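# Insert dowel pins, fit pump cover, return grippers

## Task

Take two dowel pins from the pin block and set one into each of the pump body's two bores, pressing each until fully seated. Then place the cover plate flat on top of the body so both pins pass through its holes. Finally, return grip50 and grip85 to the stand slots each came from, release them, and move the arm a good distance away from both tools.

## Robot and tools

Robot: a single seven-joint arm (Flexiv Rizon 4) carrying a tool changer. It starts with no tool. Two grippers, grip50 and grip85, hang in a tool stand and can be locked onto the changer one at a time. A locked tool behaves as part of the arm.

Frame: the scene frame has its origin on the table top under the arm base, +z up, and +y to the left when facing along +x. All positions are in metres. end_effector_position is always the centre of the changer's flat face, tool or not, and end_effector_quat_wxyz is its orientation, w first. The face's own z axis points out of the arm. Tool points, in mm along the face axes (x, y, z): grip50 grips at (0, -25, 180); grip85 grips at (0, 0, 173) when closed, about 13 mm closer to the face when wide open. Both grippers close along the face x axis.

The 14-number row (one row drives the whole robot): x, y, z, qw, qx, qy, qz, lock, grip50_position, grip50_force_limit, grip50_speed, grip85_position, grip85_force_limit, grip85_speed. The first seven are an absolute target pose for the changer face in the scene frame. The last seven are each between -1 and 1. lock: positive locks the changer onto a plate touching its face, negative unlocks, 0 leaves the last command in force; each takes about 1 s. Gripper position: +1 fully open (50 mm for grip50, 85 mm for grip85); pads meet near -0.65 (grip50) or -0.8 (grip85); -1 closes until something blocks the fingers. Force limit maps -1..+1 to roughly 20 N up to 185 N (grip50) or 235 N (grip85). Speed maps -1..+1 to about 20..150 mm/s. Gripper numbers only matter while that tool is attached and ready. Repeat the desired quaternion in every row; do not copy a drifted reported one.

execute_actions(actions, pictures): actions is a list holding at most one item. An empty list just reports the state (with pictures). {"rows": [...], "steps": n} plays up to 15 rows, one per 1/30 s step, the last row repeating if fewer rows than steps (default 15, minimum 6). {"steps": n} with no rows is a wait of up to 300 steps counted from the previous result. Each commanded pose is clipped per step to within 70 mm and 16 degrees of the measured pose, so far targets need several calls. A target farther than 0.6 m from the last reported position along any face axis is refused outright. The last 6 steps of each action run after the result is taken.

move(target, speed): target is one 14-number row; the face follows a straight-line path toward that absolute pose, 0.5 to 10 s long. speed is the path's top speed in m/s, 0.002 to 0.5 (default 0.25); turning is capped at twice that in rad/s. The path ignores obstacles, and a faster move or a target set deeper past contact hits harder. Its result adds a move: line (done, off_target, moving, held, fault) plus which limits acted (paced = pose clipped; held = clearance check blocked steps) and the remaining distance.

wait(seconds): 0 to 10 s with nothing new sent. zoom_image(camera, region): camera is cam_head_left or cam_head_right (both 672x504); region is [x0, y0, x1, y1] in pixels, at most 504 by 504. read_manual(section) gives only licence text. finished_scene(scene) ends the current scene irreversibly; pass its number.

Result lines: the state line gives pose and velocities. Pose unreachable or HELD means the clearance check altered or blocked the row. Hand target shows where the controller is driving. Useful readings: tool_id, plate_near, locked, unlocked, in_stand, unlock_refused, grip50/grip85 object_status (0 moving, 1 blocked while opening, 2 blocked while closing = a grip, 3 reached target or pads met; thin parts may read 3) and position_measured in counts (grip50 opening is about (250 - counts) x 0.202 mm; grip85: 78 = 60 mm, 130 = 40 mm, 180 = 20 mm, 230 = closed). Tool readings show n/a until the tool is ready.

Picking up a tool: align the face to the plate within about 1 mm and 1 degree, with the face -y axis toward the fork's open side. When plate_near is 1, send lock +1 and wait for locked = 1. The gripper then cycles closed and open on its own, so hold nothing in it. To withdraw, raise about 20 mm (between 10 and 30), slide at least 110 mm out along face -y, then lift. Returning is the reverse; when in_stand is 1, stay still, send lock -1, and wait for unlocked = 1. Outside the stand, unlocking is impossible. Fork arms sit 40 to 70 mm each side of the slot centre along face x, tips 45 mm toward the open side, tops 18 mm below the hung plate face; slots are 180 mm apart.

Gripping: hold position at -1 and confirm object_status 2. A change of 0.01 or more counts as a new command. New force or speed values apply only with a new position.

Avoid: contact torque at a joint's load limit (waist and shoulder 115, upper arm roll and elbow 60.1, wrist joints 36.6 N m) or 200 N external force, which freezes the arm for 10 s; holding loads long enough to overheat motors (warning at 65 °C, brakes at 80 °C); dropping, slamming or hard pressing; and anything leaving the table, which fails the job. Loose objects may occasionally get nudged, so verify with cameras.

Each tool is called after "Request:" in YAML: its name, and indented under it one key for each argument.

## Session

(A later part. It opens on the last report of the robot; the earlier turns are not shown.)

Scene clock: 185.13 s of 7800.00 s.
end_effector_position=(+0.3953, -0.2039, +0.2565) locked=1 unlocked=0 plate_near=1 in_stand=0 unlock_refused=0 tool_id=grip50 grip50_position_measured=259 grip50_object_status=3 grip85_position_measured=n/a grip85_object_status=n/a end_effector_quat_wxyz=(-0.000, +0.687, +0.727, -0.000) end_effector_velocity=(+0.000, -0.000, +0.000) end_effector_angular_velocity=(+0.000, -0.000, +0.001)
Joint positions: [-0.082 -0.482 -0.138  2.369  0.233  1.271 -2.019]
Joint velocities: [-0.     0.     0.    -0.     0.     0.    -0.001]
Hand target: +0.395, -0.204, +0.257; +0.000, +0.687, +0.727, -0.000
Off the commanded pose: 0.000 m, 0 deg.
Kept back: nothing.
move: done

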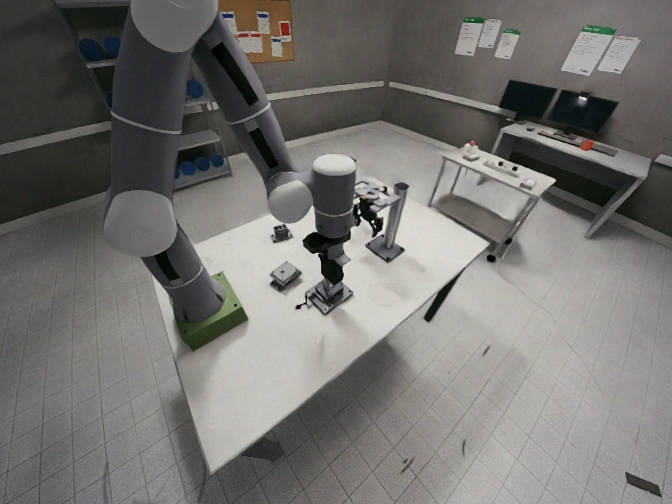

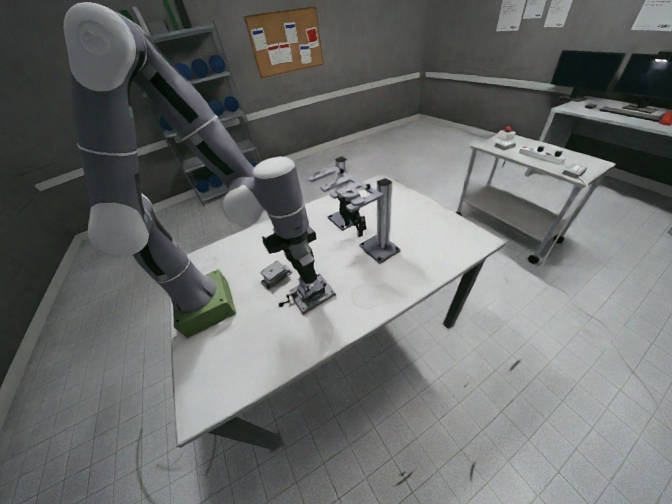

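Request:
move:
  target: [0.3953,-0.2039,0.2545,0,0.6871,0.7266,0,0,-1,1,0,1,0,0]
  speed: 0.003

Scene clock: 186.27 s of 7800.00 s.
end_effector_position=(+0.3964, -0.2043, +0.2560) locked=1 unlocked=0 plate_near=1 in_stand=0 unlock_refused=0 tool_id=grip50 grip50_position_measured=259 grip50_object_status=3 grip85_position_measured=n/a grip85_object_status=n/a end_effector_quat_wxyz=(+0.002, +0.687, +0.726, +0.001) end_effector_velocity=(+0.000, -0.000, +0.000) end_effector_angular_velocity=(+0.000, -0.001, +0.000)
Joint positions: [-0.086 -0.485 -0.134  2.367  0.233  1.278 -2.02 ]
Joint velocities: [-0.001  0.     0.    -0.     0.     0.    -0.001]
Hand target: +0.395, -0.204, +0.255; +0.000, +0.687, +0.727, -0.000
Off the commanded pose: 0.002 m, 0 deg.
Kept back: nothing.
move: done

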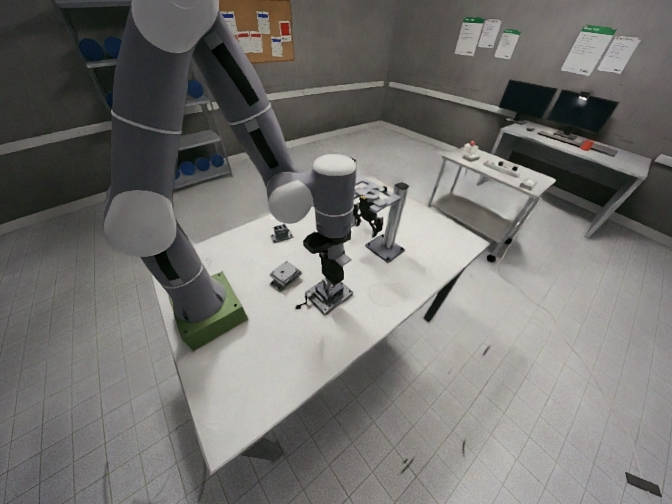

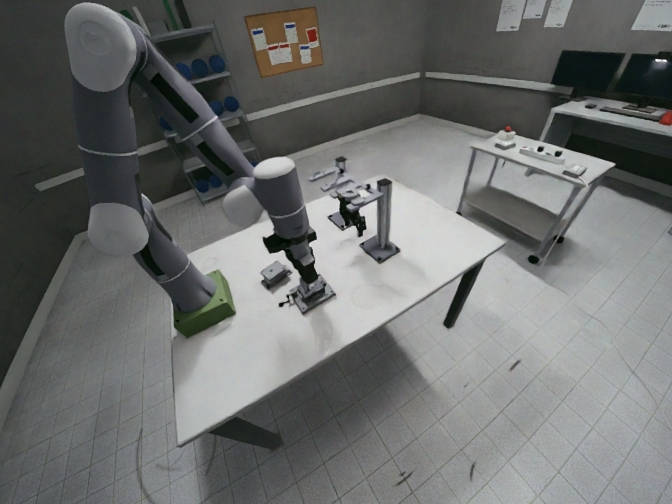

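Both seated equally. Return grip50.

Request:
move:
  target: [0.3953,-0.2039,0.30,0,0.6871,0.7266,0,0,-1,1,0,1,0,0]
  speed: 0.08

Request:
move:
  target: [0.50,0.076,0.323,0,0.69,0.7236,0,0,-1,1,0,1,0,0]

Request:
move:
  target: [0.641,0.0825,0.323,0,0.69,0.7236,0,0,-1,1,0,1,0,0]
  speed: 0.06

Request:
move:
  target: [0.641,0.0825,0.302,0,0.69,0.7236,0,0,-1,1,0,1,0,0]
  speed: 0.01

Request:
execute_actions:
  actions:
    - {"rows":[[0.641,0.0825,0.302,0,0.69,0.7236,0,-1,-1,1,0,1,0,0]],"steps":15}

Request:
execute_actions:
  actions:
    - {"steps":35}

Request:
zoom_image:
  camera: "cam_head_left"
  region: [260,250,370,320]

Scene clock: 187.50 s of 7800.00 s.
end_effector_position=(+0.3953, -0.2039, +0.3001) locked=1 unlocked=0 plate_near=1 in_stand=0 unlock_refused=0 tool_id=grip50 grip50_position_measured=259 grip50_object_status=3 grip85_position_measured=n/a grip85_object_status=n/a end_effector_quat_wxyz=(+0.000, +0.687, +0.727, +0.000) end_effector_velocity=(-0.000, -0.000, -0.000) end_effector_angular_velocity=(-0.000, +0.001, +0.000)
Joint positions: [-0.05  -0.338 -0.188  2.395  0.165  1.155 -1.971]
Joint velocities: [-0.    -0.001 -0.     0.    -0.     0.    -0.   ]
Hand target: +0.395, -0.204, +0.300; +0.000, +0.687, +0.727, -0.000
Off the commanded pose: 0.000 m, 0 deg.
Kept back: nothing.
move: done

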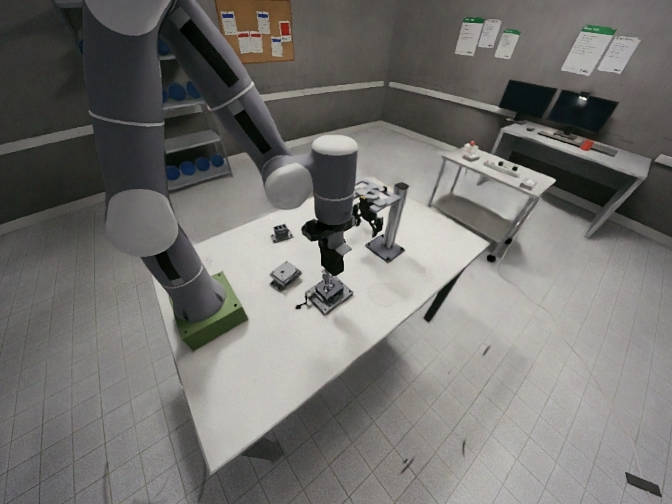

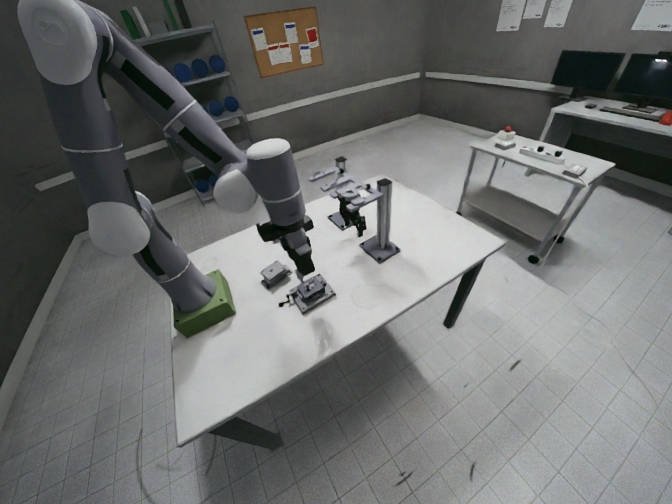

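Scene clock: 189.10 s of 7800.00 s.
end_effector_position=(+0.4998, +0.0761, +0.3233) locked=1 unlocked=0 plate_near=1 in_stand=0 unlock_refused=0 tool_id=grip50 grip50_position_measured=259 grip50_object_status=3 grip85_position_measured=n/a grip85_object_status=n/a end_effector_quat_wxyz=(-0.001, +0.690, +0.724, +0.000) end_effector_velocity=(-0.000, +0.000, -0.000) end_effector_angular_velocity=(-0.000, +0.000, +0.000)
Joint positions: [ 0.426 -0.368 -0.084  2.219  0.065  1.019 -1.29 ]
Joint velocities: [-0.    -0.     0.001  0.    -0.     0.     0.   ]
Hand target: +0.500, +0.076, +0.323; -0.001, +0.690, +0.724, +0.000
Off the commanded pose: 0.000 m, 0 deg.
Kept back: nothing.
move: done

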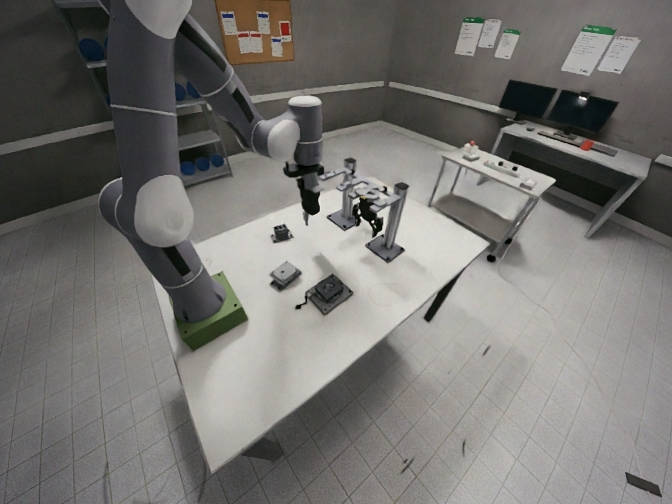

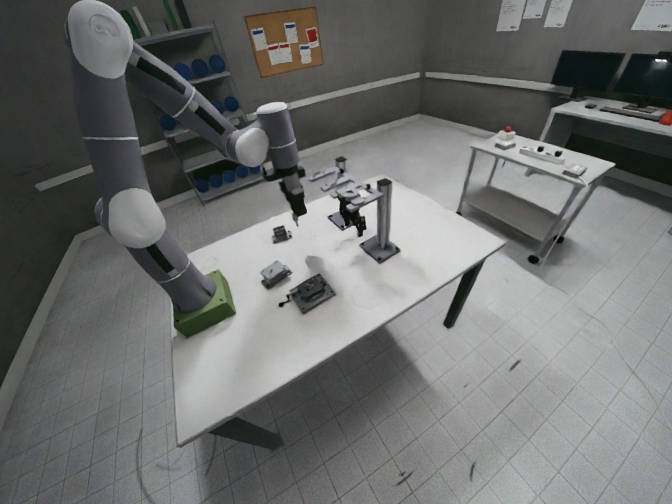

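Scene clock: 191.73 s of 7800.00 s.
end_effector_position=(+0.6411, +0.0826, +0.3233) locked=1 unlocked=0 plate_near=1 in_stand=0 unlock_refused=0 tool_id=grip50 grip50_position_measured=259 grip50_object_status=3 grip85_position_measured=n/a grip85_object_status=n/a end_effector_quat_wxyz=(-0.000, +0.690, +0.724, +0.000) end_effector_velocity=(-0.000, +0.000, +0.000) end_effector_angular_velocity=(+0.001, +0.000, -0.001)
Joint positions: [ 0.344 -0.617 -0.087  1.762  0.077  0.811 -1.366]
Joint velocities: [-0.     0.     0.001  0.     0.001  0.     0.   ]
Hand target: +0.641, +0.083, +0.323; -0.000, +0.690, +0.724, +0.000
Off the commanded pose: 0.000 m, 0 deg.
Kept back: nothing.
move: done

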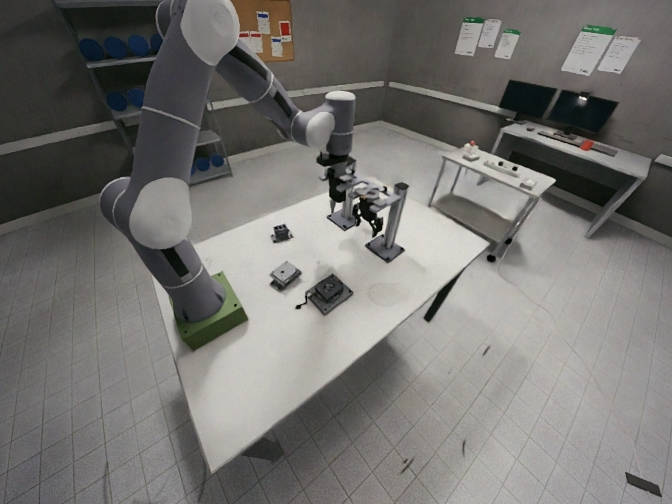

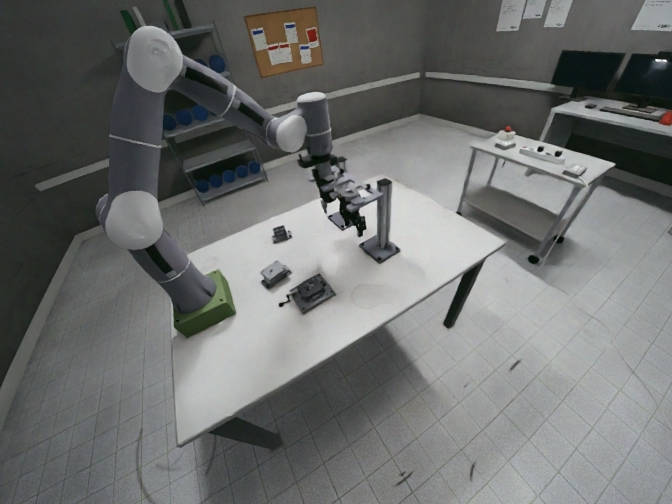

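Scene clock: 194.10 s of 7800.00 s.
end_effector_position=(+0.6416, +0.0827, +0.3031) locked=1 unlocked=0 plate_near=1 in_stand=1 unlock_refused=0 tool_id=grip50 grip50_position_measured=259 grip50_object_status=3 grip85_position_measured=n/a grip85_object_status=n/a end_effector_quat_wxyz=(+0.001, +0.690, +0.724, +0.001) end_effector_velocity=(-0.000, +0.000, -0.000) end_effector_angular_velocity=(-0.000, +0.000, +0.002)
Joint positions: [ 0.341 -0.655 -0.083  1.764  0.08   0.853 -1.368]
Joint velocities: [-0.     0.     0.001  0.    -0.001  0.    -0.001]
Hand target: +0.641, +0.083, +0.302; -0.000, +0.690, +0.724, +0.000
Off the commanded pose: 0.001 m, 0 deg.
Kept back: nothing.
move: done

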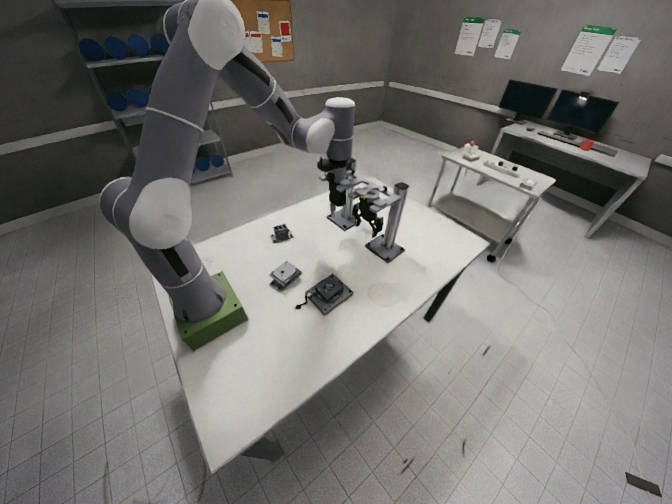

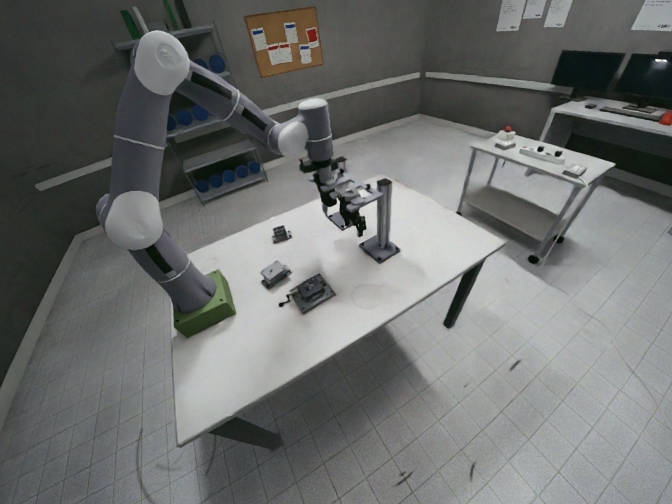

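Scene clock: 194.40 s of 7800.00 s.
end_effector_position=(+0.6414, +0.0826, +0.3027) locked=0 unlocked=0 plate_near=1 in_stand=1 unlock_refused=0 tool_id=none grip50_position_measured=n/a grip50_object_status=n/a grip85_position_measured=n/a grip85_object_status=n/a end_effector_quat_wxyz=(+0.000, +0.690, +0.724, +0.001) end_effector_velocity=(+0.000, +0.000, +0.000) end_effector_angular_velocity=(+0.001, -0.000, -0.001)
Joint positions: [ 0.341 -0.655 -0.083  1.765  0.08   0.853 -1.368]
Joint velocities: [ 0.     0.     0.    -0.     0.001 -0.     0.001]
Steps of this call (steps 1 to 9: the first 9 steps of this action). Readings (end_effector_position | what the end effector reports):
1: (+0.6415, +0.0827, +0.3028) | locked=1 unlocked=0 plate_near=1 in_stand=1 unlock_refused=0 tool_id=grip50 grip50_position_measured=259 grip50_object_status=3 grip85_position_measured=n/a grip85_object_status=n/a
2: (+0.6415, +0.0827, +0.3028) | locked=1 unlocked=0 plate_near=1 in_stand=1 unlock_refused=0 tool_id=grip50 grip50_position_measured=259 grip50_object_status=3 grip85_position_measured=n/a grip85_object_status=n/a
4: (+0.6415, +0.0827, +0.3028) | locked=1 unlocked=0 plate_near=1 in_stand=1 unlock_refused=0 tool_id=grip50 grip50_position_measured=259 grip50_object_status=3 grip85_position_measured=n/a grip85_object_status=n/a
8: (+0.6414, +0.0826, +0.3027) | locked=0 unlocked=0 plate_near=1 in_stand=1 unlock_refused=0 tool_id=none grip50_position_measured=n/a grip50_object_status=n/a grip85_position_measured=n/a grip85_object_status=n/a
9: the state above

Scene clock: 195.57 s of 7800.00 s.
end_effector_position=(+0.6414, +0.0826, +0.3027) locked=0 unlocked=1 plate_near=1 in_stand=1 unlock_refused=0 tool_id=none grip50_position_measured=n/a grip50_object_status=n/a grip85_position_measured=n/a grip85_object_status=n/a end_effector_quat_wxyz=(+0.000, +0.690, +0.724, +0.001) end_effector_velocity=(-0.000, -0.000, -0.000) end_effector_angular_velocity=(-0.000, -0.000, -0.000)
Joint positions: [ 0.341 -0.655 -0.083  1.765  0.08   0.853 -1.368]
Joint velocities: [-0.    -0.    -0.     0.    -0.     0.     0.001]
Hand target: +0.641, +0.083, +0.302; +0.000, +0.690, +0.724, -0.000
Off the commanded pose: 0.001 m, 0 deg.
Kept back: nothing.
Steps of this call (steps 1 to 6: the last 6 steps of your previous action; steps 7 to 35: nothing new was sent). Readings (end_effector_position | what the end effector reports):
1: (+0.6414, +0.0826, +0.3027) | locked=0 unlocked=0 plate_near=1 in_stand=1 unlock_refused=0 tool_id=none grip50_position_measured=n/a grip50_object_status=n/a grip85_position_measured=n/a grip85_object_status=n/a
2: (+0.6414, +0.0826, +0.3027) | locked=0 unlocked=0 plate_near=1 in_stand=1 unlock_refused=0 tool_id=none grip50_position_measured=n/a grip50_object_status=n/a grip85_position_measured=n/a grip85_object_status=n/a
4: (+0.6414, +0.0826, +0.3027) | locked=0 unlocked=0 plate_near=1 in_stand=1 unlock_refused=0 tool_id=none grip50_position_measured=n/a grip50_object_status=n/a grip85_position_measured=n/a grip85_object_status=n/a
8: (+0.6414, +0.0826, +0.3027) | locked=0 unlocked=0 plate_near=1 in_stand=1 unlock_refused=0 tool_id=none grip50_position_measured=n/a grip50_object_status=n/a grip85_position_measured=n/a grip85_object_status=n/a
35: the state above

Region (260, 250, 370, 320) of cam_head_left's 672x504 image, scaled by 4.582, with more detail than that image has; it fills the top 321 rows of this view, and the rest is white.

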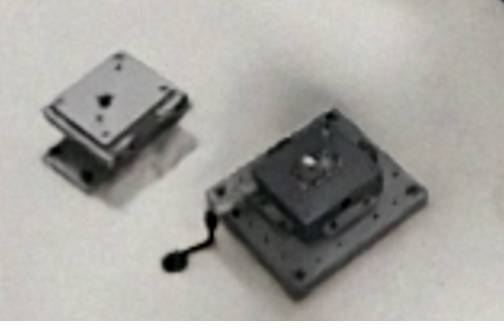

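Request:
move:
  target: [0.641,0.0825,0.34,0,0.69,0.7236,0,0,-1,1,0,1,0,0]
  speed: 0.05

Request:
move:
  target: [0.6495,-0.0973,0.34,0,0.69,0.7236,0,0,-1,1,0,1,0,0]
  speed: 0.15

Request:
move:
  target: [0.6495,-0.0973,0.308,0,0.69,0.7236,0,0,-1,1,0,1,0,0]
  speed: 0.03

Request:
move:
  target: [0.6495,-0.0973,0.302,0,0.69,0.7236,0,0,-1,1,0,1,0,0]
  speed: 0.004

Scene clock: 197.40 s of 7800.00 s.
end_effector_position=(+0.6410, +0.0825, +0.3402) locked=0 unlocked=1 plate_near=0 in_stand=0 unlock_refused=0 tool_id=none grip50_position_measured=n/a grip50_object_status=n/a grip85_position_measured=n/a grip85_object_status=n/a end_effector_quat_wxyz=(+0.000, +0.690, +0.724, +0.000) end_effector_velocity=(+0.000, +0.000, +0.000) end_effector_angular_velocity=(-0.000, -0.001, +0.001)
Joint positions: [ 0.342 -0.587 -0.086  1.759  0.071  0.778 -1.362]
Joint velocities: [ 0.     0.    -0.    -0.    -0.001 -0.    -0.   ]
Hand target: +0.641, +0.082, +0.340; +0.000, +0.690, +0.724, -0.000
Off the commanded pose: 0.000 m, 0 deg.
Kept back: nothing.
move: done

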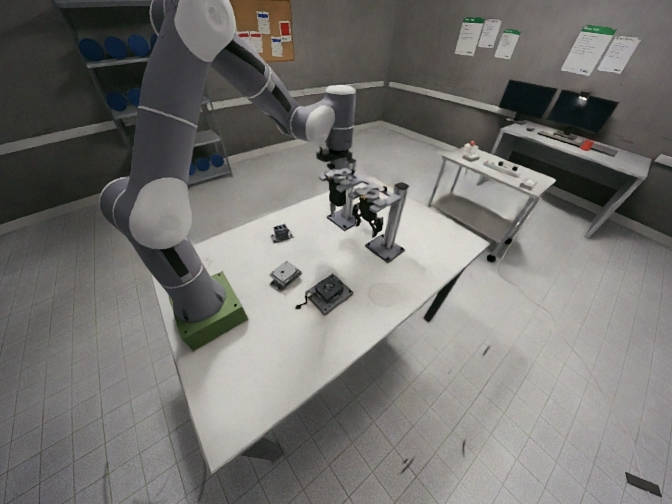

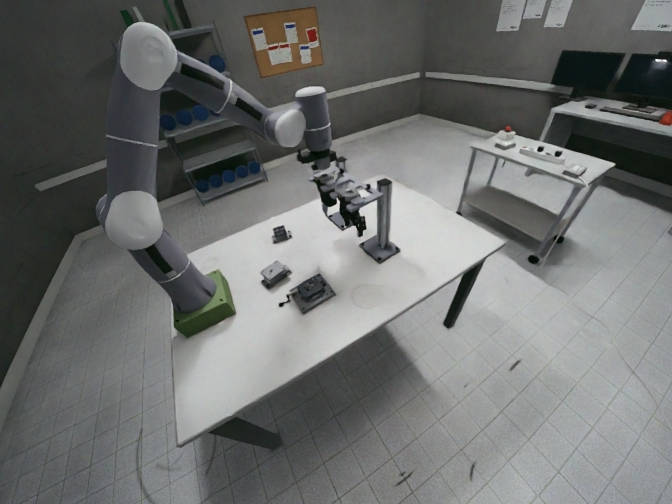

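Scene clock: 198.97 s of 7800.00 s.
end_effector_position=(+0.6497, -0.0973, +0.3401) locked=0 unlocked=1 plate_near=0 in_stand=0 unlock_refused=0 tool_id=none grip50_position_measured=n/a grip50_object_status=n/a grip85_position_measured=n/a grip85_object_status=n/a end_effector_quat_wxyz=(+0.001, +0.690, +0.724, +0.000) end_effector_velocity=(-0.000, -0.000, -0.000) end_effector_angular_velocity=(-0.000, +0.000, -0.001)
Joint positions: [ 0.091 -0.61  -0.122  1.719  0.1    0.757 -1.661]
Joint velocities: [-0. -0. -0.  0.  0. -0.  0.]
Hand target: +0.650, -0.097, +0.340; +0.001, +0.690, +0.724, +0.000
Off the commanded pose: 0.000 m, 0 deg.
Kept back: nothing.
move: done

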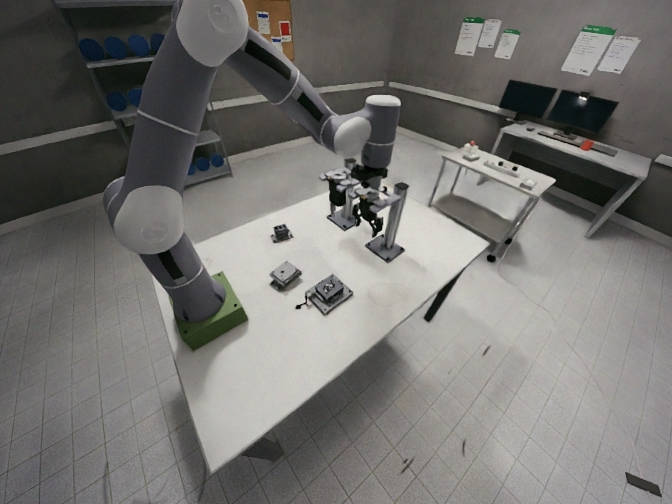

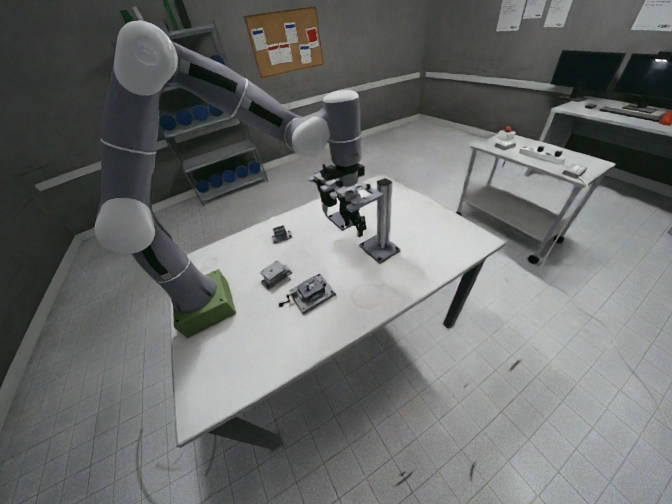

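Scene clock: 200.27 s of 7800.00 s.
end_effector_position=(+0.6495, -0.0973, +0.3079) locked=0 unlocked=1 plate_near=0 in_stand=0 unlock_refused=0 tool_id=none grip50_position_measured=n/a grip50_object_status=n/a grip85_position_measured=n/a grip85_object_status=n/a end_effector_quat_wxyz=(-0.000, +0.690, +0.724, -0.000) end_effector_velocity=(-0.000, -0.000, +0.000) end_effector_angular_velocity=(+0.000, +0.000, -0.001)
Joint positions: [ 0.088 -0.666 -0.116  1.724  0.11   0.817 -1.667]
Joint velocities: [-0.     0.     0.     0.     0.    -0.     0.001]
Hand target: +0.650, -0.097, +0.308; -0.000, +0.690, +0.724, +0.000
Off the commanded pose: 0.000 m, 0 deg.
Kept back: nothing.
move: done

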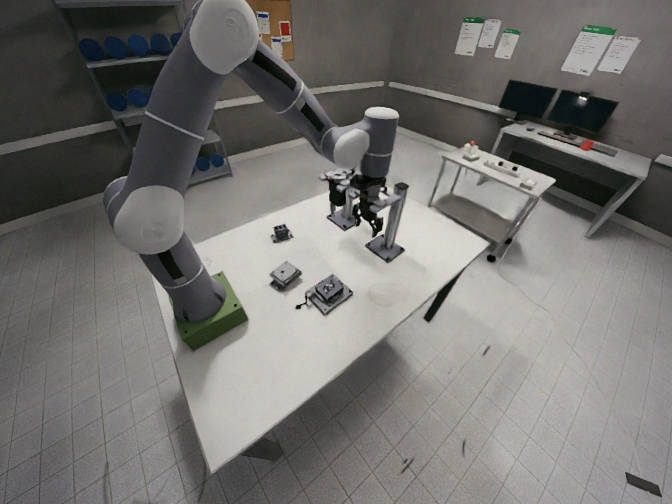

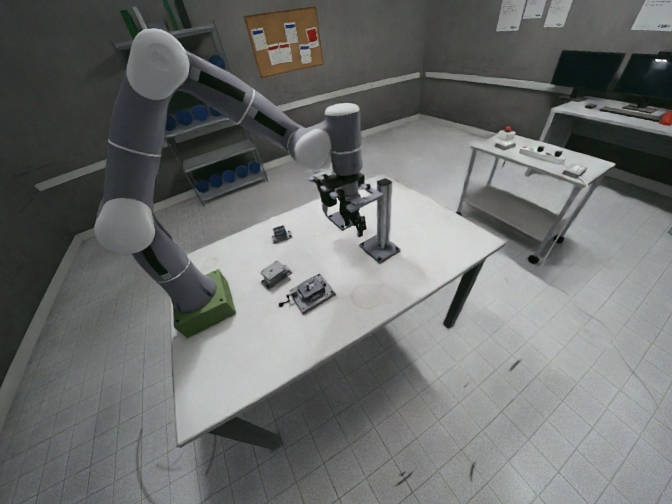

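Scene clock: 201.97 s of 7800.00 s.
end_effector_position=(+0.6498, -0.0974, +0.3028) locked=0 unlocked=1 plate_near=1 in_stand=1 unlock_refused=0 tool_id=none grip50_position_measured=n/a grip50_object_status=n/a grip85_position_measured=n/a grip85_object_status=n/a end_effector_quat_wxyz=(+0.001, +0.690, +0.724, +0.000) end_effector_velocity=(-0.000, -0.000, -0.000) end_effector_angular_velocity=(+0.000, +0.000, -0.001)
Joint positions: [ 0.086 -0.676 -0.114  1.724  0.111  0.829 -1.667]
Joint velocities: [-0.  0.  0.  0.  0. -0.  0.]
Hand target: +0.650, -0.097, +0.302; -0.000, +0.690, +0.724, +0.000
Off the commanded pose: 0.001 m, 0 deg.
Kept back: nothing.
move: done

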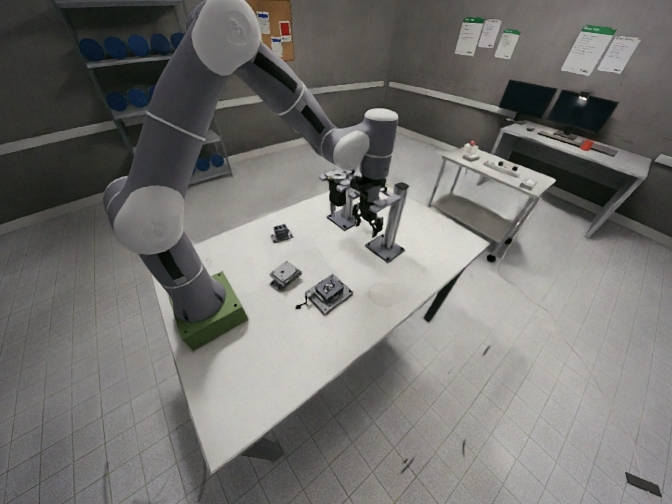

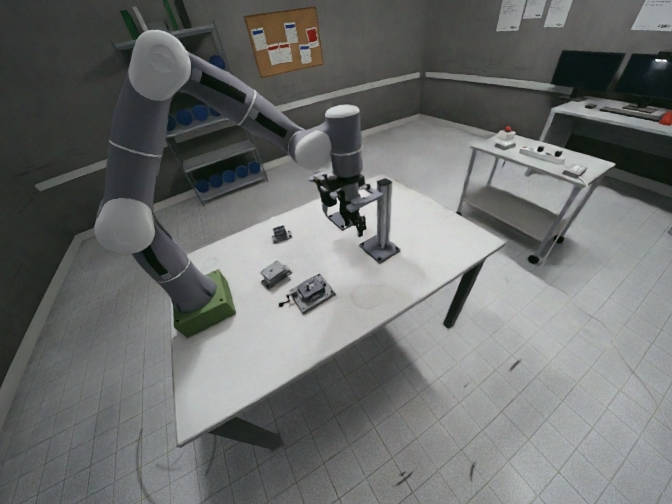

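Request:
execute_actions:
  actions:
    - {"rows":[[0.6495,-0.0973,0.302,0,0.69,0.7236,0,1,-1,1,0,1,0,0]],"steps":15}

Request:
execute_actions:
  actions:
    - {"steps":35}

Request:
move:
  target: [0.6495,-0.0973,0.323,0,0.69,0.7236,0,0,-1,1,0,1,-1,0]
  speed: 0.02

Request:
move:
  target: [0.52,-0.1033,0.323,0,0.69,0.7236,0,0,-1,1,0,1,-1,0]
  speed: 0.08

Request:
move:
  target: [0.40,-0.03,0.27,0,0.6088,0.7934,0,0,-1,1,0,1,-1,0]
  speed: 0.15

Request:
move:
  target: [0.298,-0.027,0.245,0,0.6088,0.7934,0,0,-1,1,0,1,-1,0]
  speed: 0.08

Request:
zoom_image:
  camera: "cam_head_left"
  region: [240,220,340,310]

Request:
zoom_image:
  camera: "cam_head_right"
  region: [225,220,325,310]

Scene clock: 202.70 s of 7800.00 s.
end_effector_position=(+0.6498, -0.0974, +0.3028) locked=0 unlocked=0 plate_near=1 in_stand=1 unlock_refused=0 tool_id=none grip50_position_measured=n/a grip50_object_status=n/a grip85_position_measured=n/a grip85_object_status=n/a end_effector_quat_wxyz=(+0.001, +0.690, +0.724, +0.000) end_effector_velocity=(+0.000, -0.000, +0.000) end_effector_angular_velocity=(+0.000, -0.000, -0.000)
Joint positions: [ 0.086 -0.676 -0.114  1.724  0.111  0.829 -1.667]
Joint velocities: [ 0. -0. -0. -0.  0.  0. -0.]
Steps of this call (steps 1 to 13: nothing new was sent; steps 14 to 22: the first 9 steps of this action). Readings (end_effector_position | what the end effector reports):
14: (+0.6498, -0.0974, +0.3028) | locked=0 unlocked=0 plate_near=1 in_stand=1 unlock_refused=0 tool_id=none grip50_position_measured=n/a grip50_object_status=n/a grip85_position_measured=n/a grip85_object_status=n/a
15: (+0.6498, -0.0974, +0.3028) | locked=0 unlocked=0 plate_near=1 in_stand=1 unlock_refused=0 tool_id=none grip50_position_measured=n/a grip50_object_status=n/a grip85_position_measured=n/a grip85_object_status=n/a
17: (+0.6498, -0.0974, +0.3028) | locked=0 unlocked=0 plate_near=1 in_stand=1 unlock_refused=0 tool_id=none grip50_position_measured=n/a grip50_object_status=n/a grip85_position_measured=n/a grip85_object_status=n/a
21: (+0.6498, -0.0974, +0.3028) | locked=0 unlocked=0 plate_near=1 in_stand=1 unlock_refused=0 tool_id=none grip50_position_measured=n/a grip50_object_status=n/a grip85_position_measured=n/a grip85_object_status=n/a
22: the state above

Scene clock: 203.87 s of 7800.00 s.
end_effector_position=(+0.6501, -0.0974, +0.3030) locked=1 unlocked=0 plate_near=1 in_stand=1 unlock_refused=0 tool_id=grip85 grip50_position_measured=n/a grip50_object_status=n/a grip85_position_measured=n/a grip85_object_status=n/a end_effector_quat_wxyz=(+0.001, +0.690, +0.724, +0.001) end_effector_velocity=(+0.000, +0.000, -0.000) end_effector_angular_velocity=(+0.001, +0.000, +0.000)
Joint positions: [ 0.086 -0.676 -0.114  1.724  0.111  0.829 -1.667]
Joint velocities: [-0.    -0.     0.001 -0.     0.     0.     0.   ]
Hand target: +0.650, -0.097, +0.302; +0.000, +0.690, +0.724, -0.000
Off the commanded pose: 0.001 m, 0 deg.
Kept back: nothing.
Steps of this call (steps 1 to 6: the last 6 steps of your previous action; steps 7 to 35: nothing new was sent). Readings (end_effector_position | what the end effector reports):
1: (+0.6498, -0.0974, +0.3028) | locked=0 unlocked=0 plate_near=1 in_stand=1 unlock_refused=0 tool_id=none grip50_position_measured=n/a grip50_object_status=n/a grip85_position_measured=n/a grip85_object_status=n/a
2: (+0.6498, -0.0974, +0.3028) | locked=0 unlocked=0 plate_near=1 in_stand=1 unlock_refused=0 tool_id=none grip50_position_measured=n/a grip50_object_status=n/a grip85_position_measured=n/a grip85_object_status=n/a
4: (+0.6498, -0.0974, +0.3028) | locked=0 unlocked=0 plate_near=1 in_stand=1 unlock_refused=0 tool_id=none grip50_position_measured=n/a grip50_object_status=n/a grip85_position_measured=n/a grip85_object_status=n/a
8: (+0.6498, -0.0974, +0.3028) | locked=0 unlocked=0 plate_near=1 in_stand=1 unlock_refused=0 tool_id=none grip50_position_measured=n/a grip50_object_status=n/a grip85_position_measured=n/a grip85_object_status=n/a
35: the state above

Scene clock: 205.10 s of 7800.00 s.
end_effector_position=(+0.6495, -0.0973, +0.3231) locked=1 unlocked=0 plate_near=1 in_stand=0 unlock_refused=0 tool_id=grip85 grip50_position_measured=n/a grip50_object_status=n/a grip85_position_measured=n/a grip85_object_status=n/a end_effector_quat_wxyz=(+0.000, +0.690, +0.724, +0.000) end_effector_velocity=(-0.000, -0.000, +0.000) end_effector_angular_velocity=(-0.000, -0.000, +0.001)
Joint positions: [ 0.088 -0.639 -0.118  1.723  0.105  0.79  -1.664]
Joint velocities: [ 0.     0.    -0.     0.     0.     0.    -0.001]
Hand target: +0.649, -0.097, +0.323; +0.000, +0.690, +0.724, -0.000
Off the commanded pose: 0.000 m, 0 deg.
Kept back: nothing.
move: done

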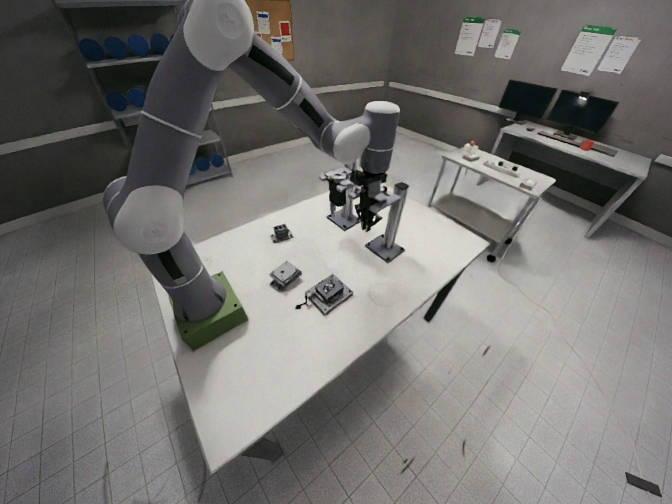

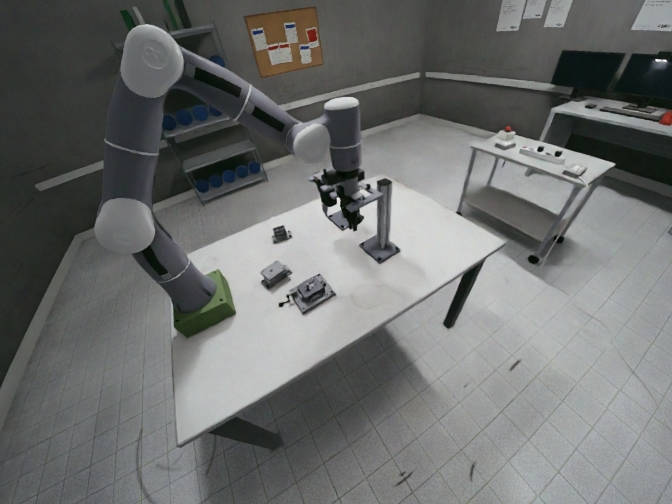

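Scene clock: 207.10 s of 7800.00 s.
end_effector_position=(+0.5199, -0.1033, +0.3227) locked=1 unlocked=0 plate_near=1 in_stand=0 unlock_refused=0 tool_id=grip85 grip50_position_measured=n/a grip50_object_status=n/a grip85_position_measured=3 grip85_object_status=3 end_effector_quat_wxyz=(+0.000, +0.690, +0.724, -0.000) end_effector_velocity=(+0.000, -0.000, +0.000) end_effector_angular_velocity=(-0.000, -0.000, +0.002)
Joint positions: [ 0.108 -0.413 -0.127  2.142  0.098  0.984 -1.672]
Joint velocities: [ 0.     0.    -0.    -0.    -0.001  0.    -0.002]
Hand target: +0.520, -0.103, +0.323; +0.000, +0.690, +0.724, -0.000
Off the commanded pose: 0.000 m, 0 deg.
Kept back: nothing.
move: done

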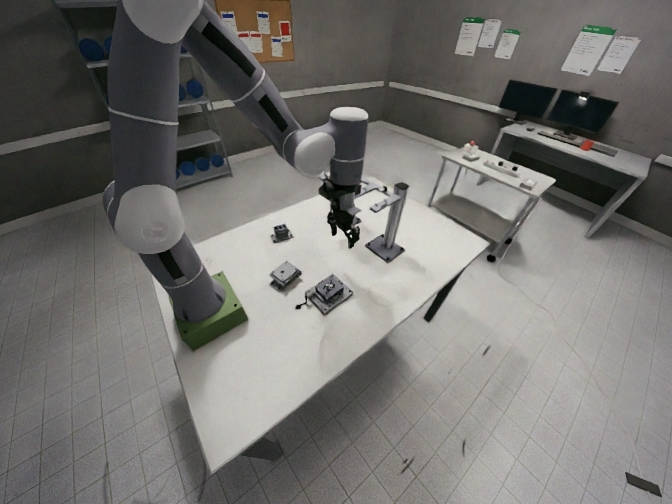

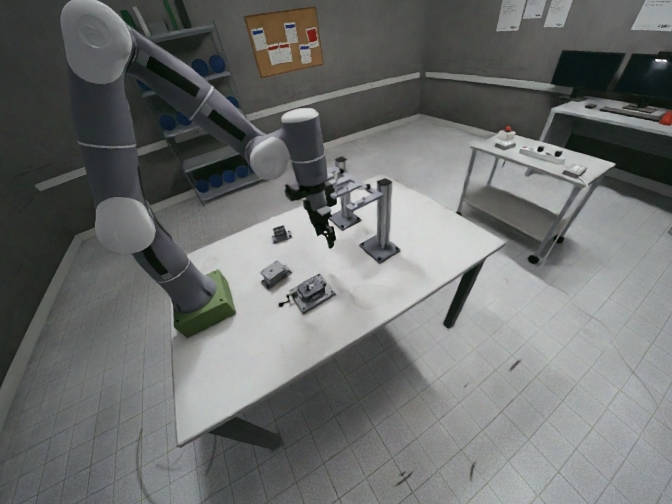

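Scene clock: 208.40 s of 7800.00 s.
end_effector_position=(+0.3999, -0.0301, +0.2697) locked=1 unlocked=0 plate_near=1 in_stand=0 unlock_refused=0 tool_id=grip85 grip50_position_measured=n/a grip50_object_status=n/a grip85_position_measured=3 grip85_object_status=3 end_effector_quat_wxyz=(-0.000, +0.609, +0.793, -0.000) end_effector_velocity=(-0.000, -0.000, -0.000) end_effector_angular_velocity=(-0.000, +0.000, +0.000)
Joint positions: [ 0.237 -0.382 -0.045  2.519  0.083  1.334 -1.683]
Joint velocities: [ 0.    -0.    -0.001  0.     0.001 -0.    -0.001]
Hand target: +0.400, -0.030, +0.270; -0.000, +0.609, +0.793, -0.000
Off the commanded pose: 0.000 m, 0 deg.
Kept back: nothing.
move: done

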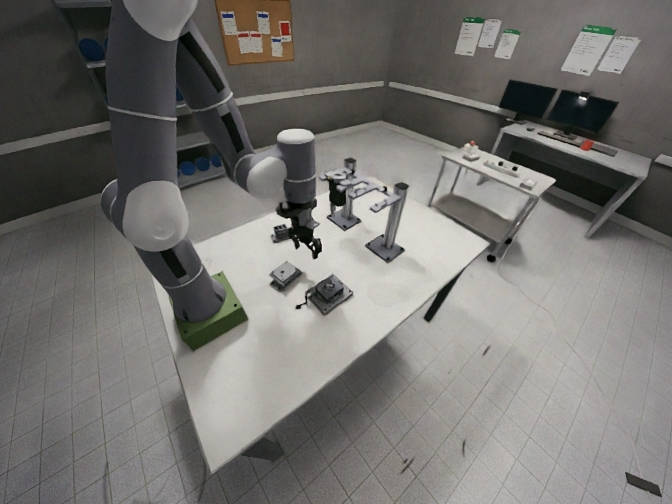

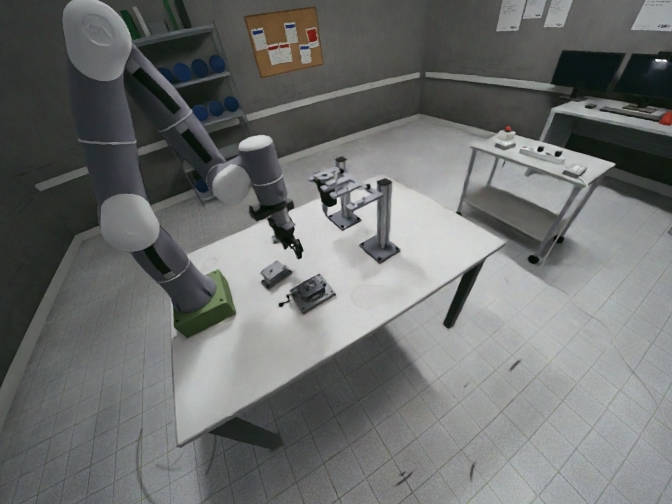

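Scene clock: 210.00 s of 7800.00 s.
end_effector_position=(+0.2979, -0.0271, +0.2446) locked=1 unlocked=0 plate_near=1 in_stand=0 unlock_refused=0 tool_id=grip85 grip50_position_measured=n/a grip50_object_status=n/a grip85_position_measured=3 grip85_object_status=3 end_effector_quat_wxyz=(-0.000, +0.609, +0.793, -0.000) end_effector_velocity=(+0.000, -0.000, +0.000) end_effector_angular_velocity=(-0.000, -0.001, -0.001)
Joint positions: [ 0.42  -0.441 -0.006  2.688  0.529  1.562 -1.912]
Joint velocities: [-0.     0.    -0.001 -0.    -0.    -0.     0.   ]
Hand target: +0.298, -0.027, +0.245; -0.000, +0.609, +0.793, -0.000
Off the commanded pose: 0.000 m, 0 deg.
Kept back: nothing.
move: done

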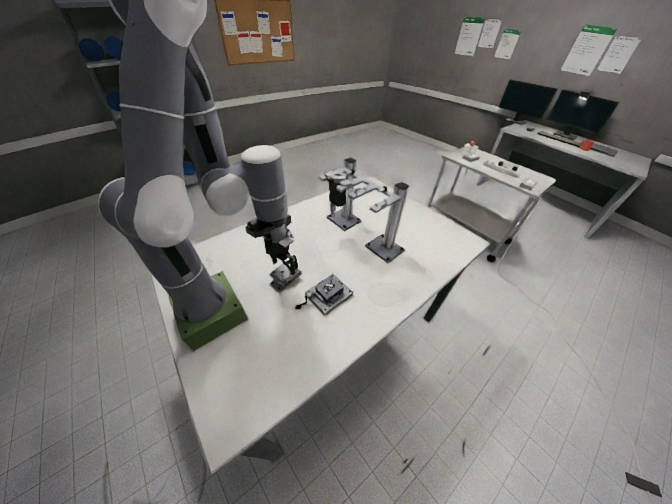

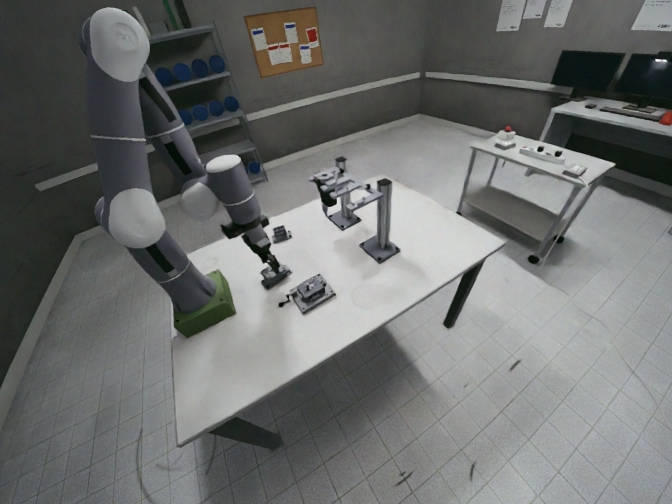

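Region (240, 220, 340, 310) of cam_head_left's 672x504 image, scaled by 5.040, with more detail than that image has; it fills the top 454 rows of this view, and the rest is white.

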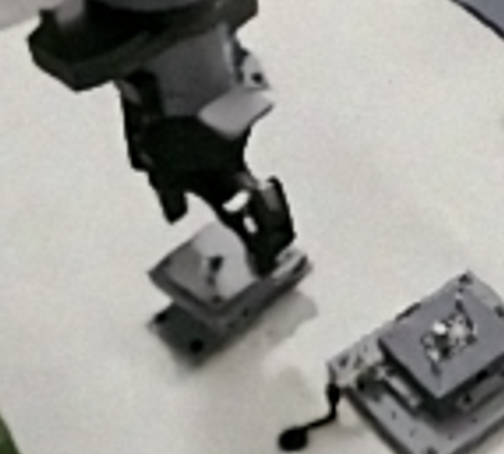

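Region (225, 220, 325, 310) of cam_head_right's 672x504 image, scaled by 5.040, with more detail than that image has; it fills the top 454 rows of this view, and the rest is white.

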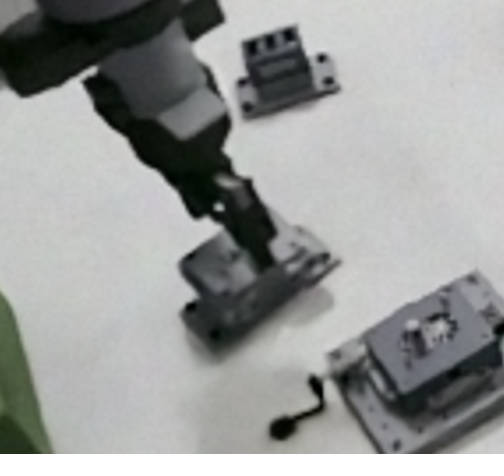

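Descend slowly.

Request:
move:
  target: [0.298,-0.027,0.222,0,0.6088,0.7934,0,0,-1,1,0,1,-1,0]
  speed: 0.015

Request:
zoom_image:
  camera: "cam_head_left"
  region: [250,240,320,300]

Request:
zoom_image:
  camera: "cam_head_right"
  region: [240,240,310,300]

Scene clock: 212.13 s of 7800.00 s.
end_effector_position=(+0.2980, -0.0270, +0.2220) locked=1 unlocked=0 plate_near=1 in_stand=0 unlock_refused=0 tool_id=grip85 grip50_position_measured=n/a grip50_object_status=n/a grip85_position_measured=3 grip85_object_status=3 end_effector_quat_wxyz=(-0.000, +0.609, +0.793, -0.000) end_effector_velocity=(-0.000, -0.000, +0.000) end_effector_angular_velocity=(+0.000, -0.000, -0.001)
Joint positions: [ 0.339 -0.561  0.084  2.644  0.567  1.65  -1.953]
Joint velocities: [-0.     0.     0.     0.     0.001  0.    -0.   ]
Hand target: +0.298, -0.027, +0.222; +0.000, +0.609, +0.793, -0.000
Off the commanded pose: 0.000 m, 0 deg.
Kept back: nothing.
move: done

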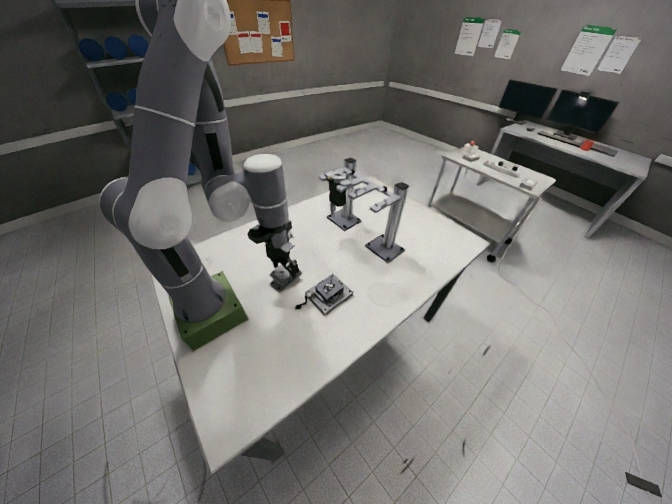

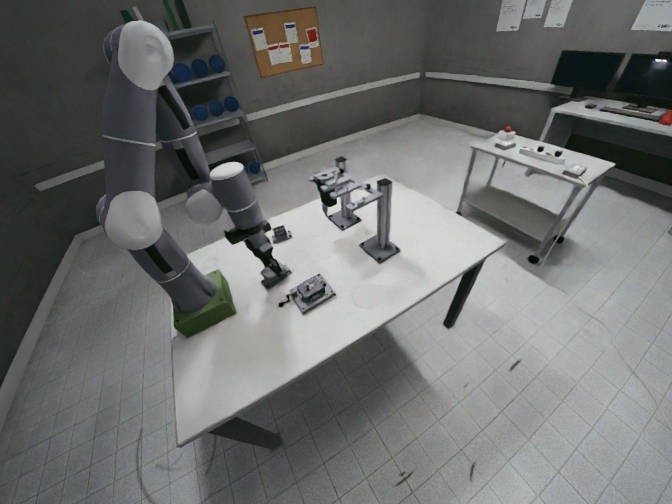

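Region (250, 240, 320, 300) of cam_head_left's 672x504 image, scaled by 7.200, with more detail than that image has; it fills the top 432 rows of this view, and the rest is white.

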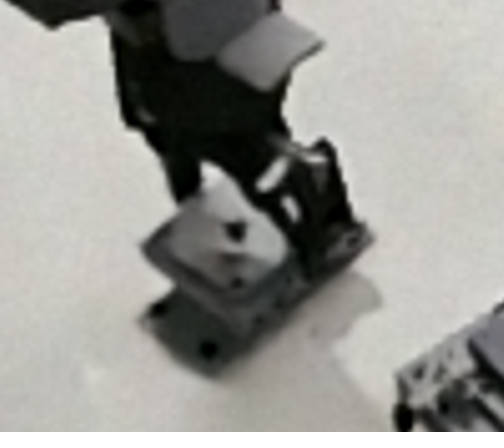

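Region (240, 240, 310, 300) of cam_head_right's 672x504 image, scaled by 7.200, with more detail than that image has; it fills the top 432 rows of this view, and the rest is white.

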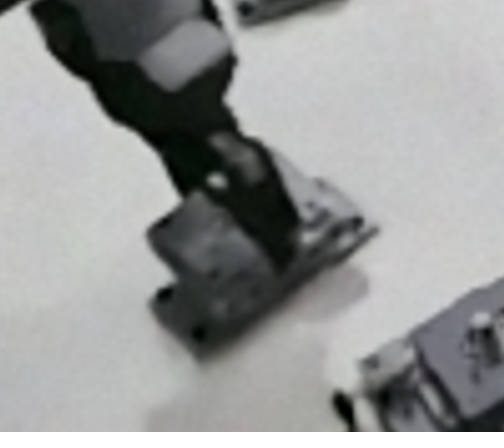

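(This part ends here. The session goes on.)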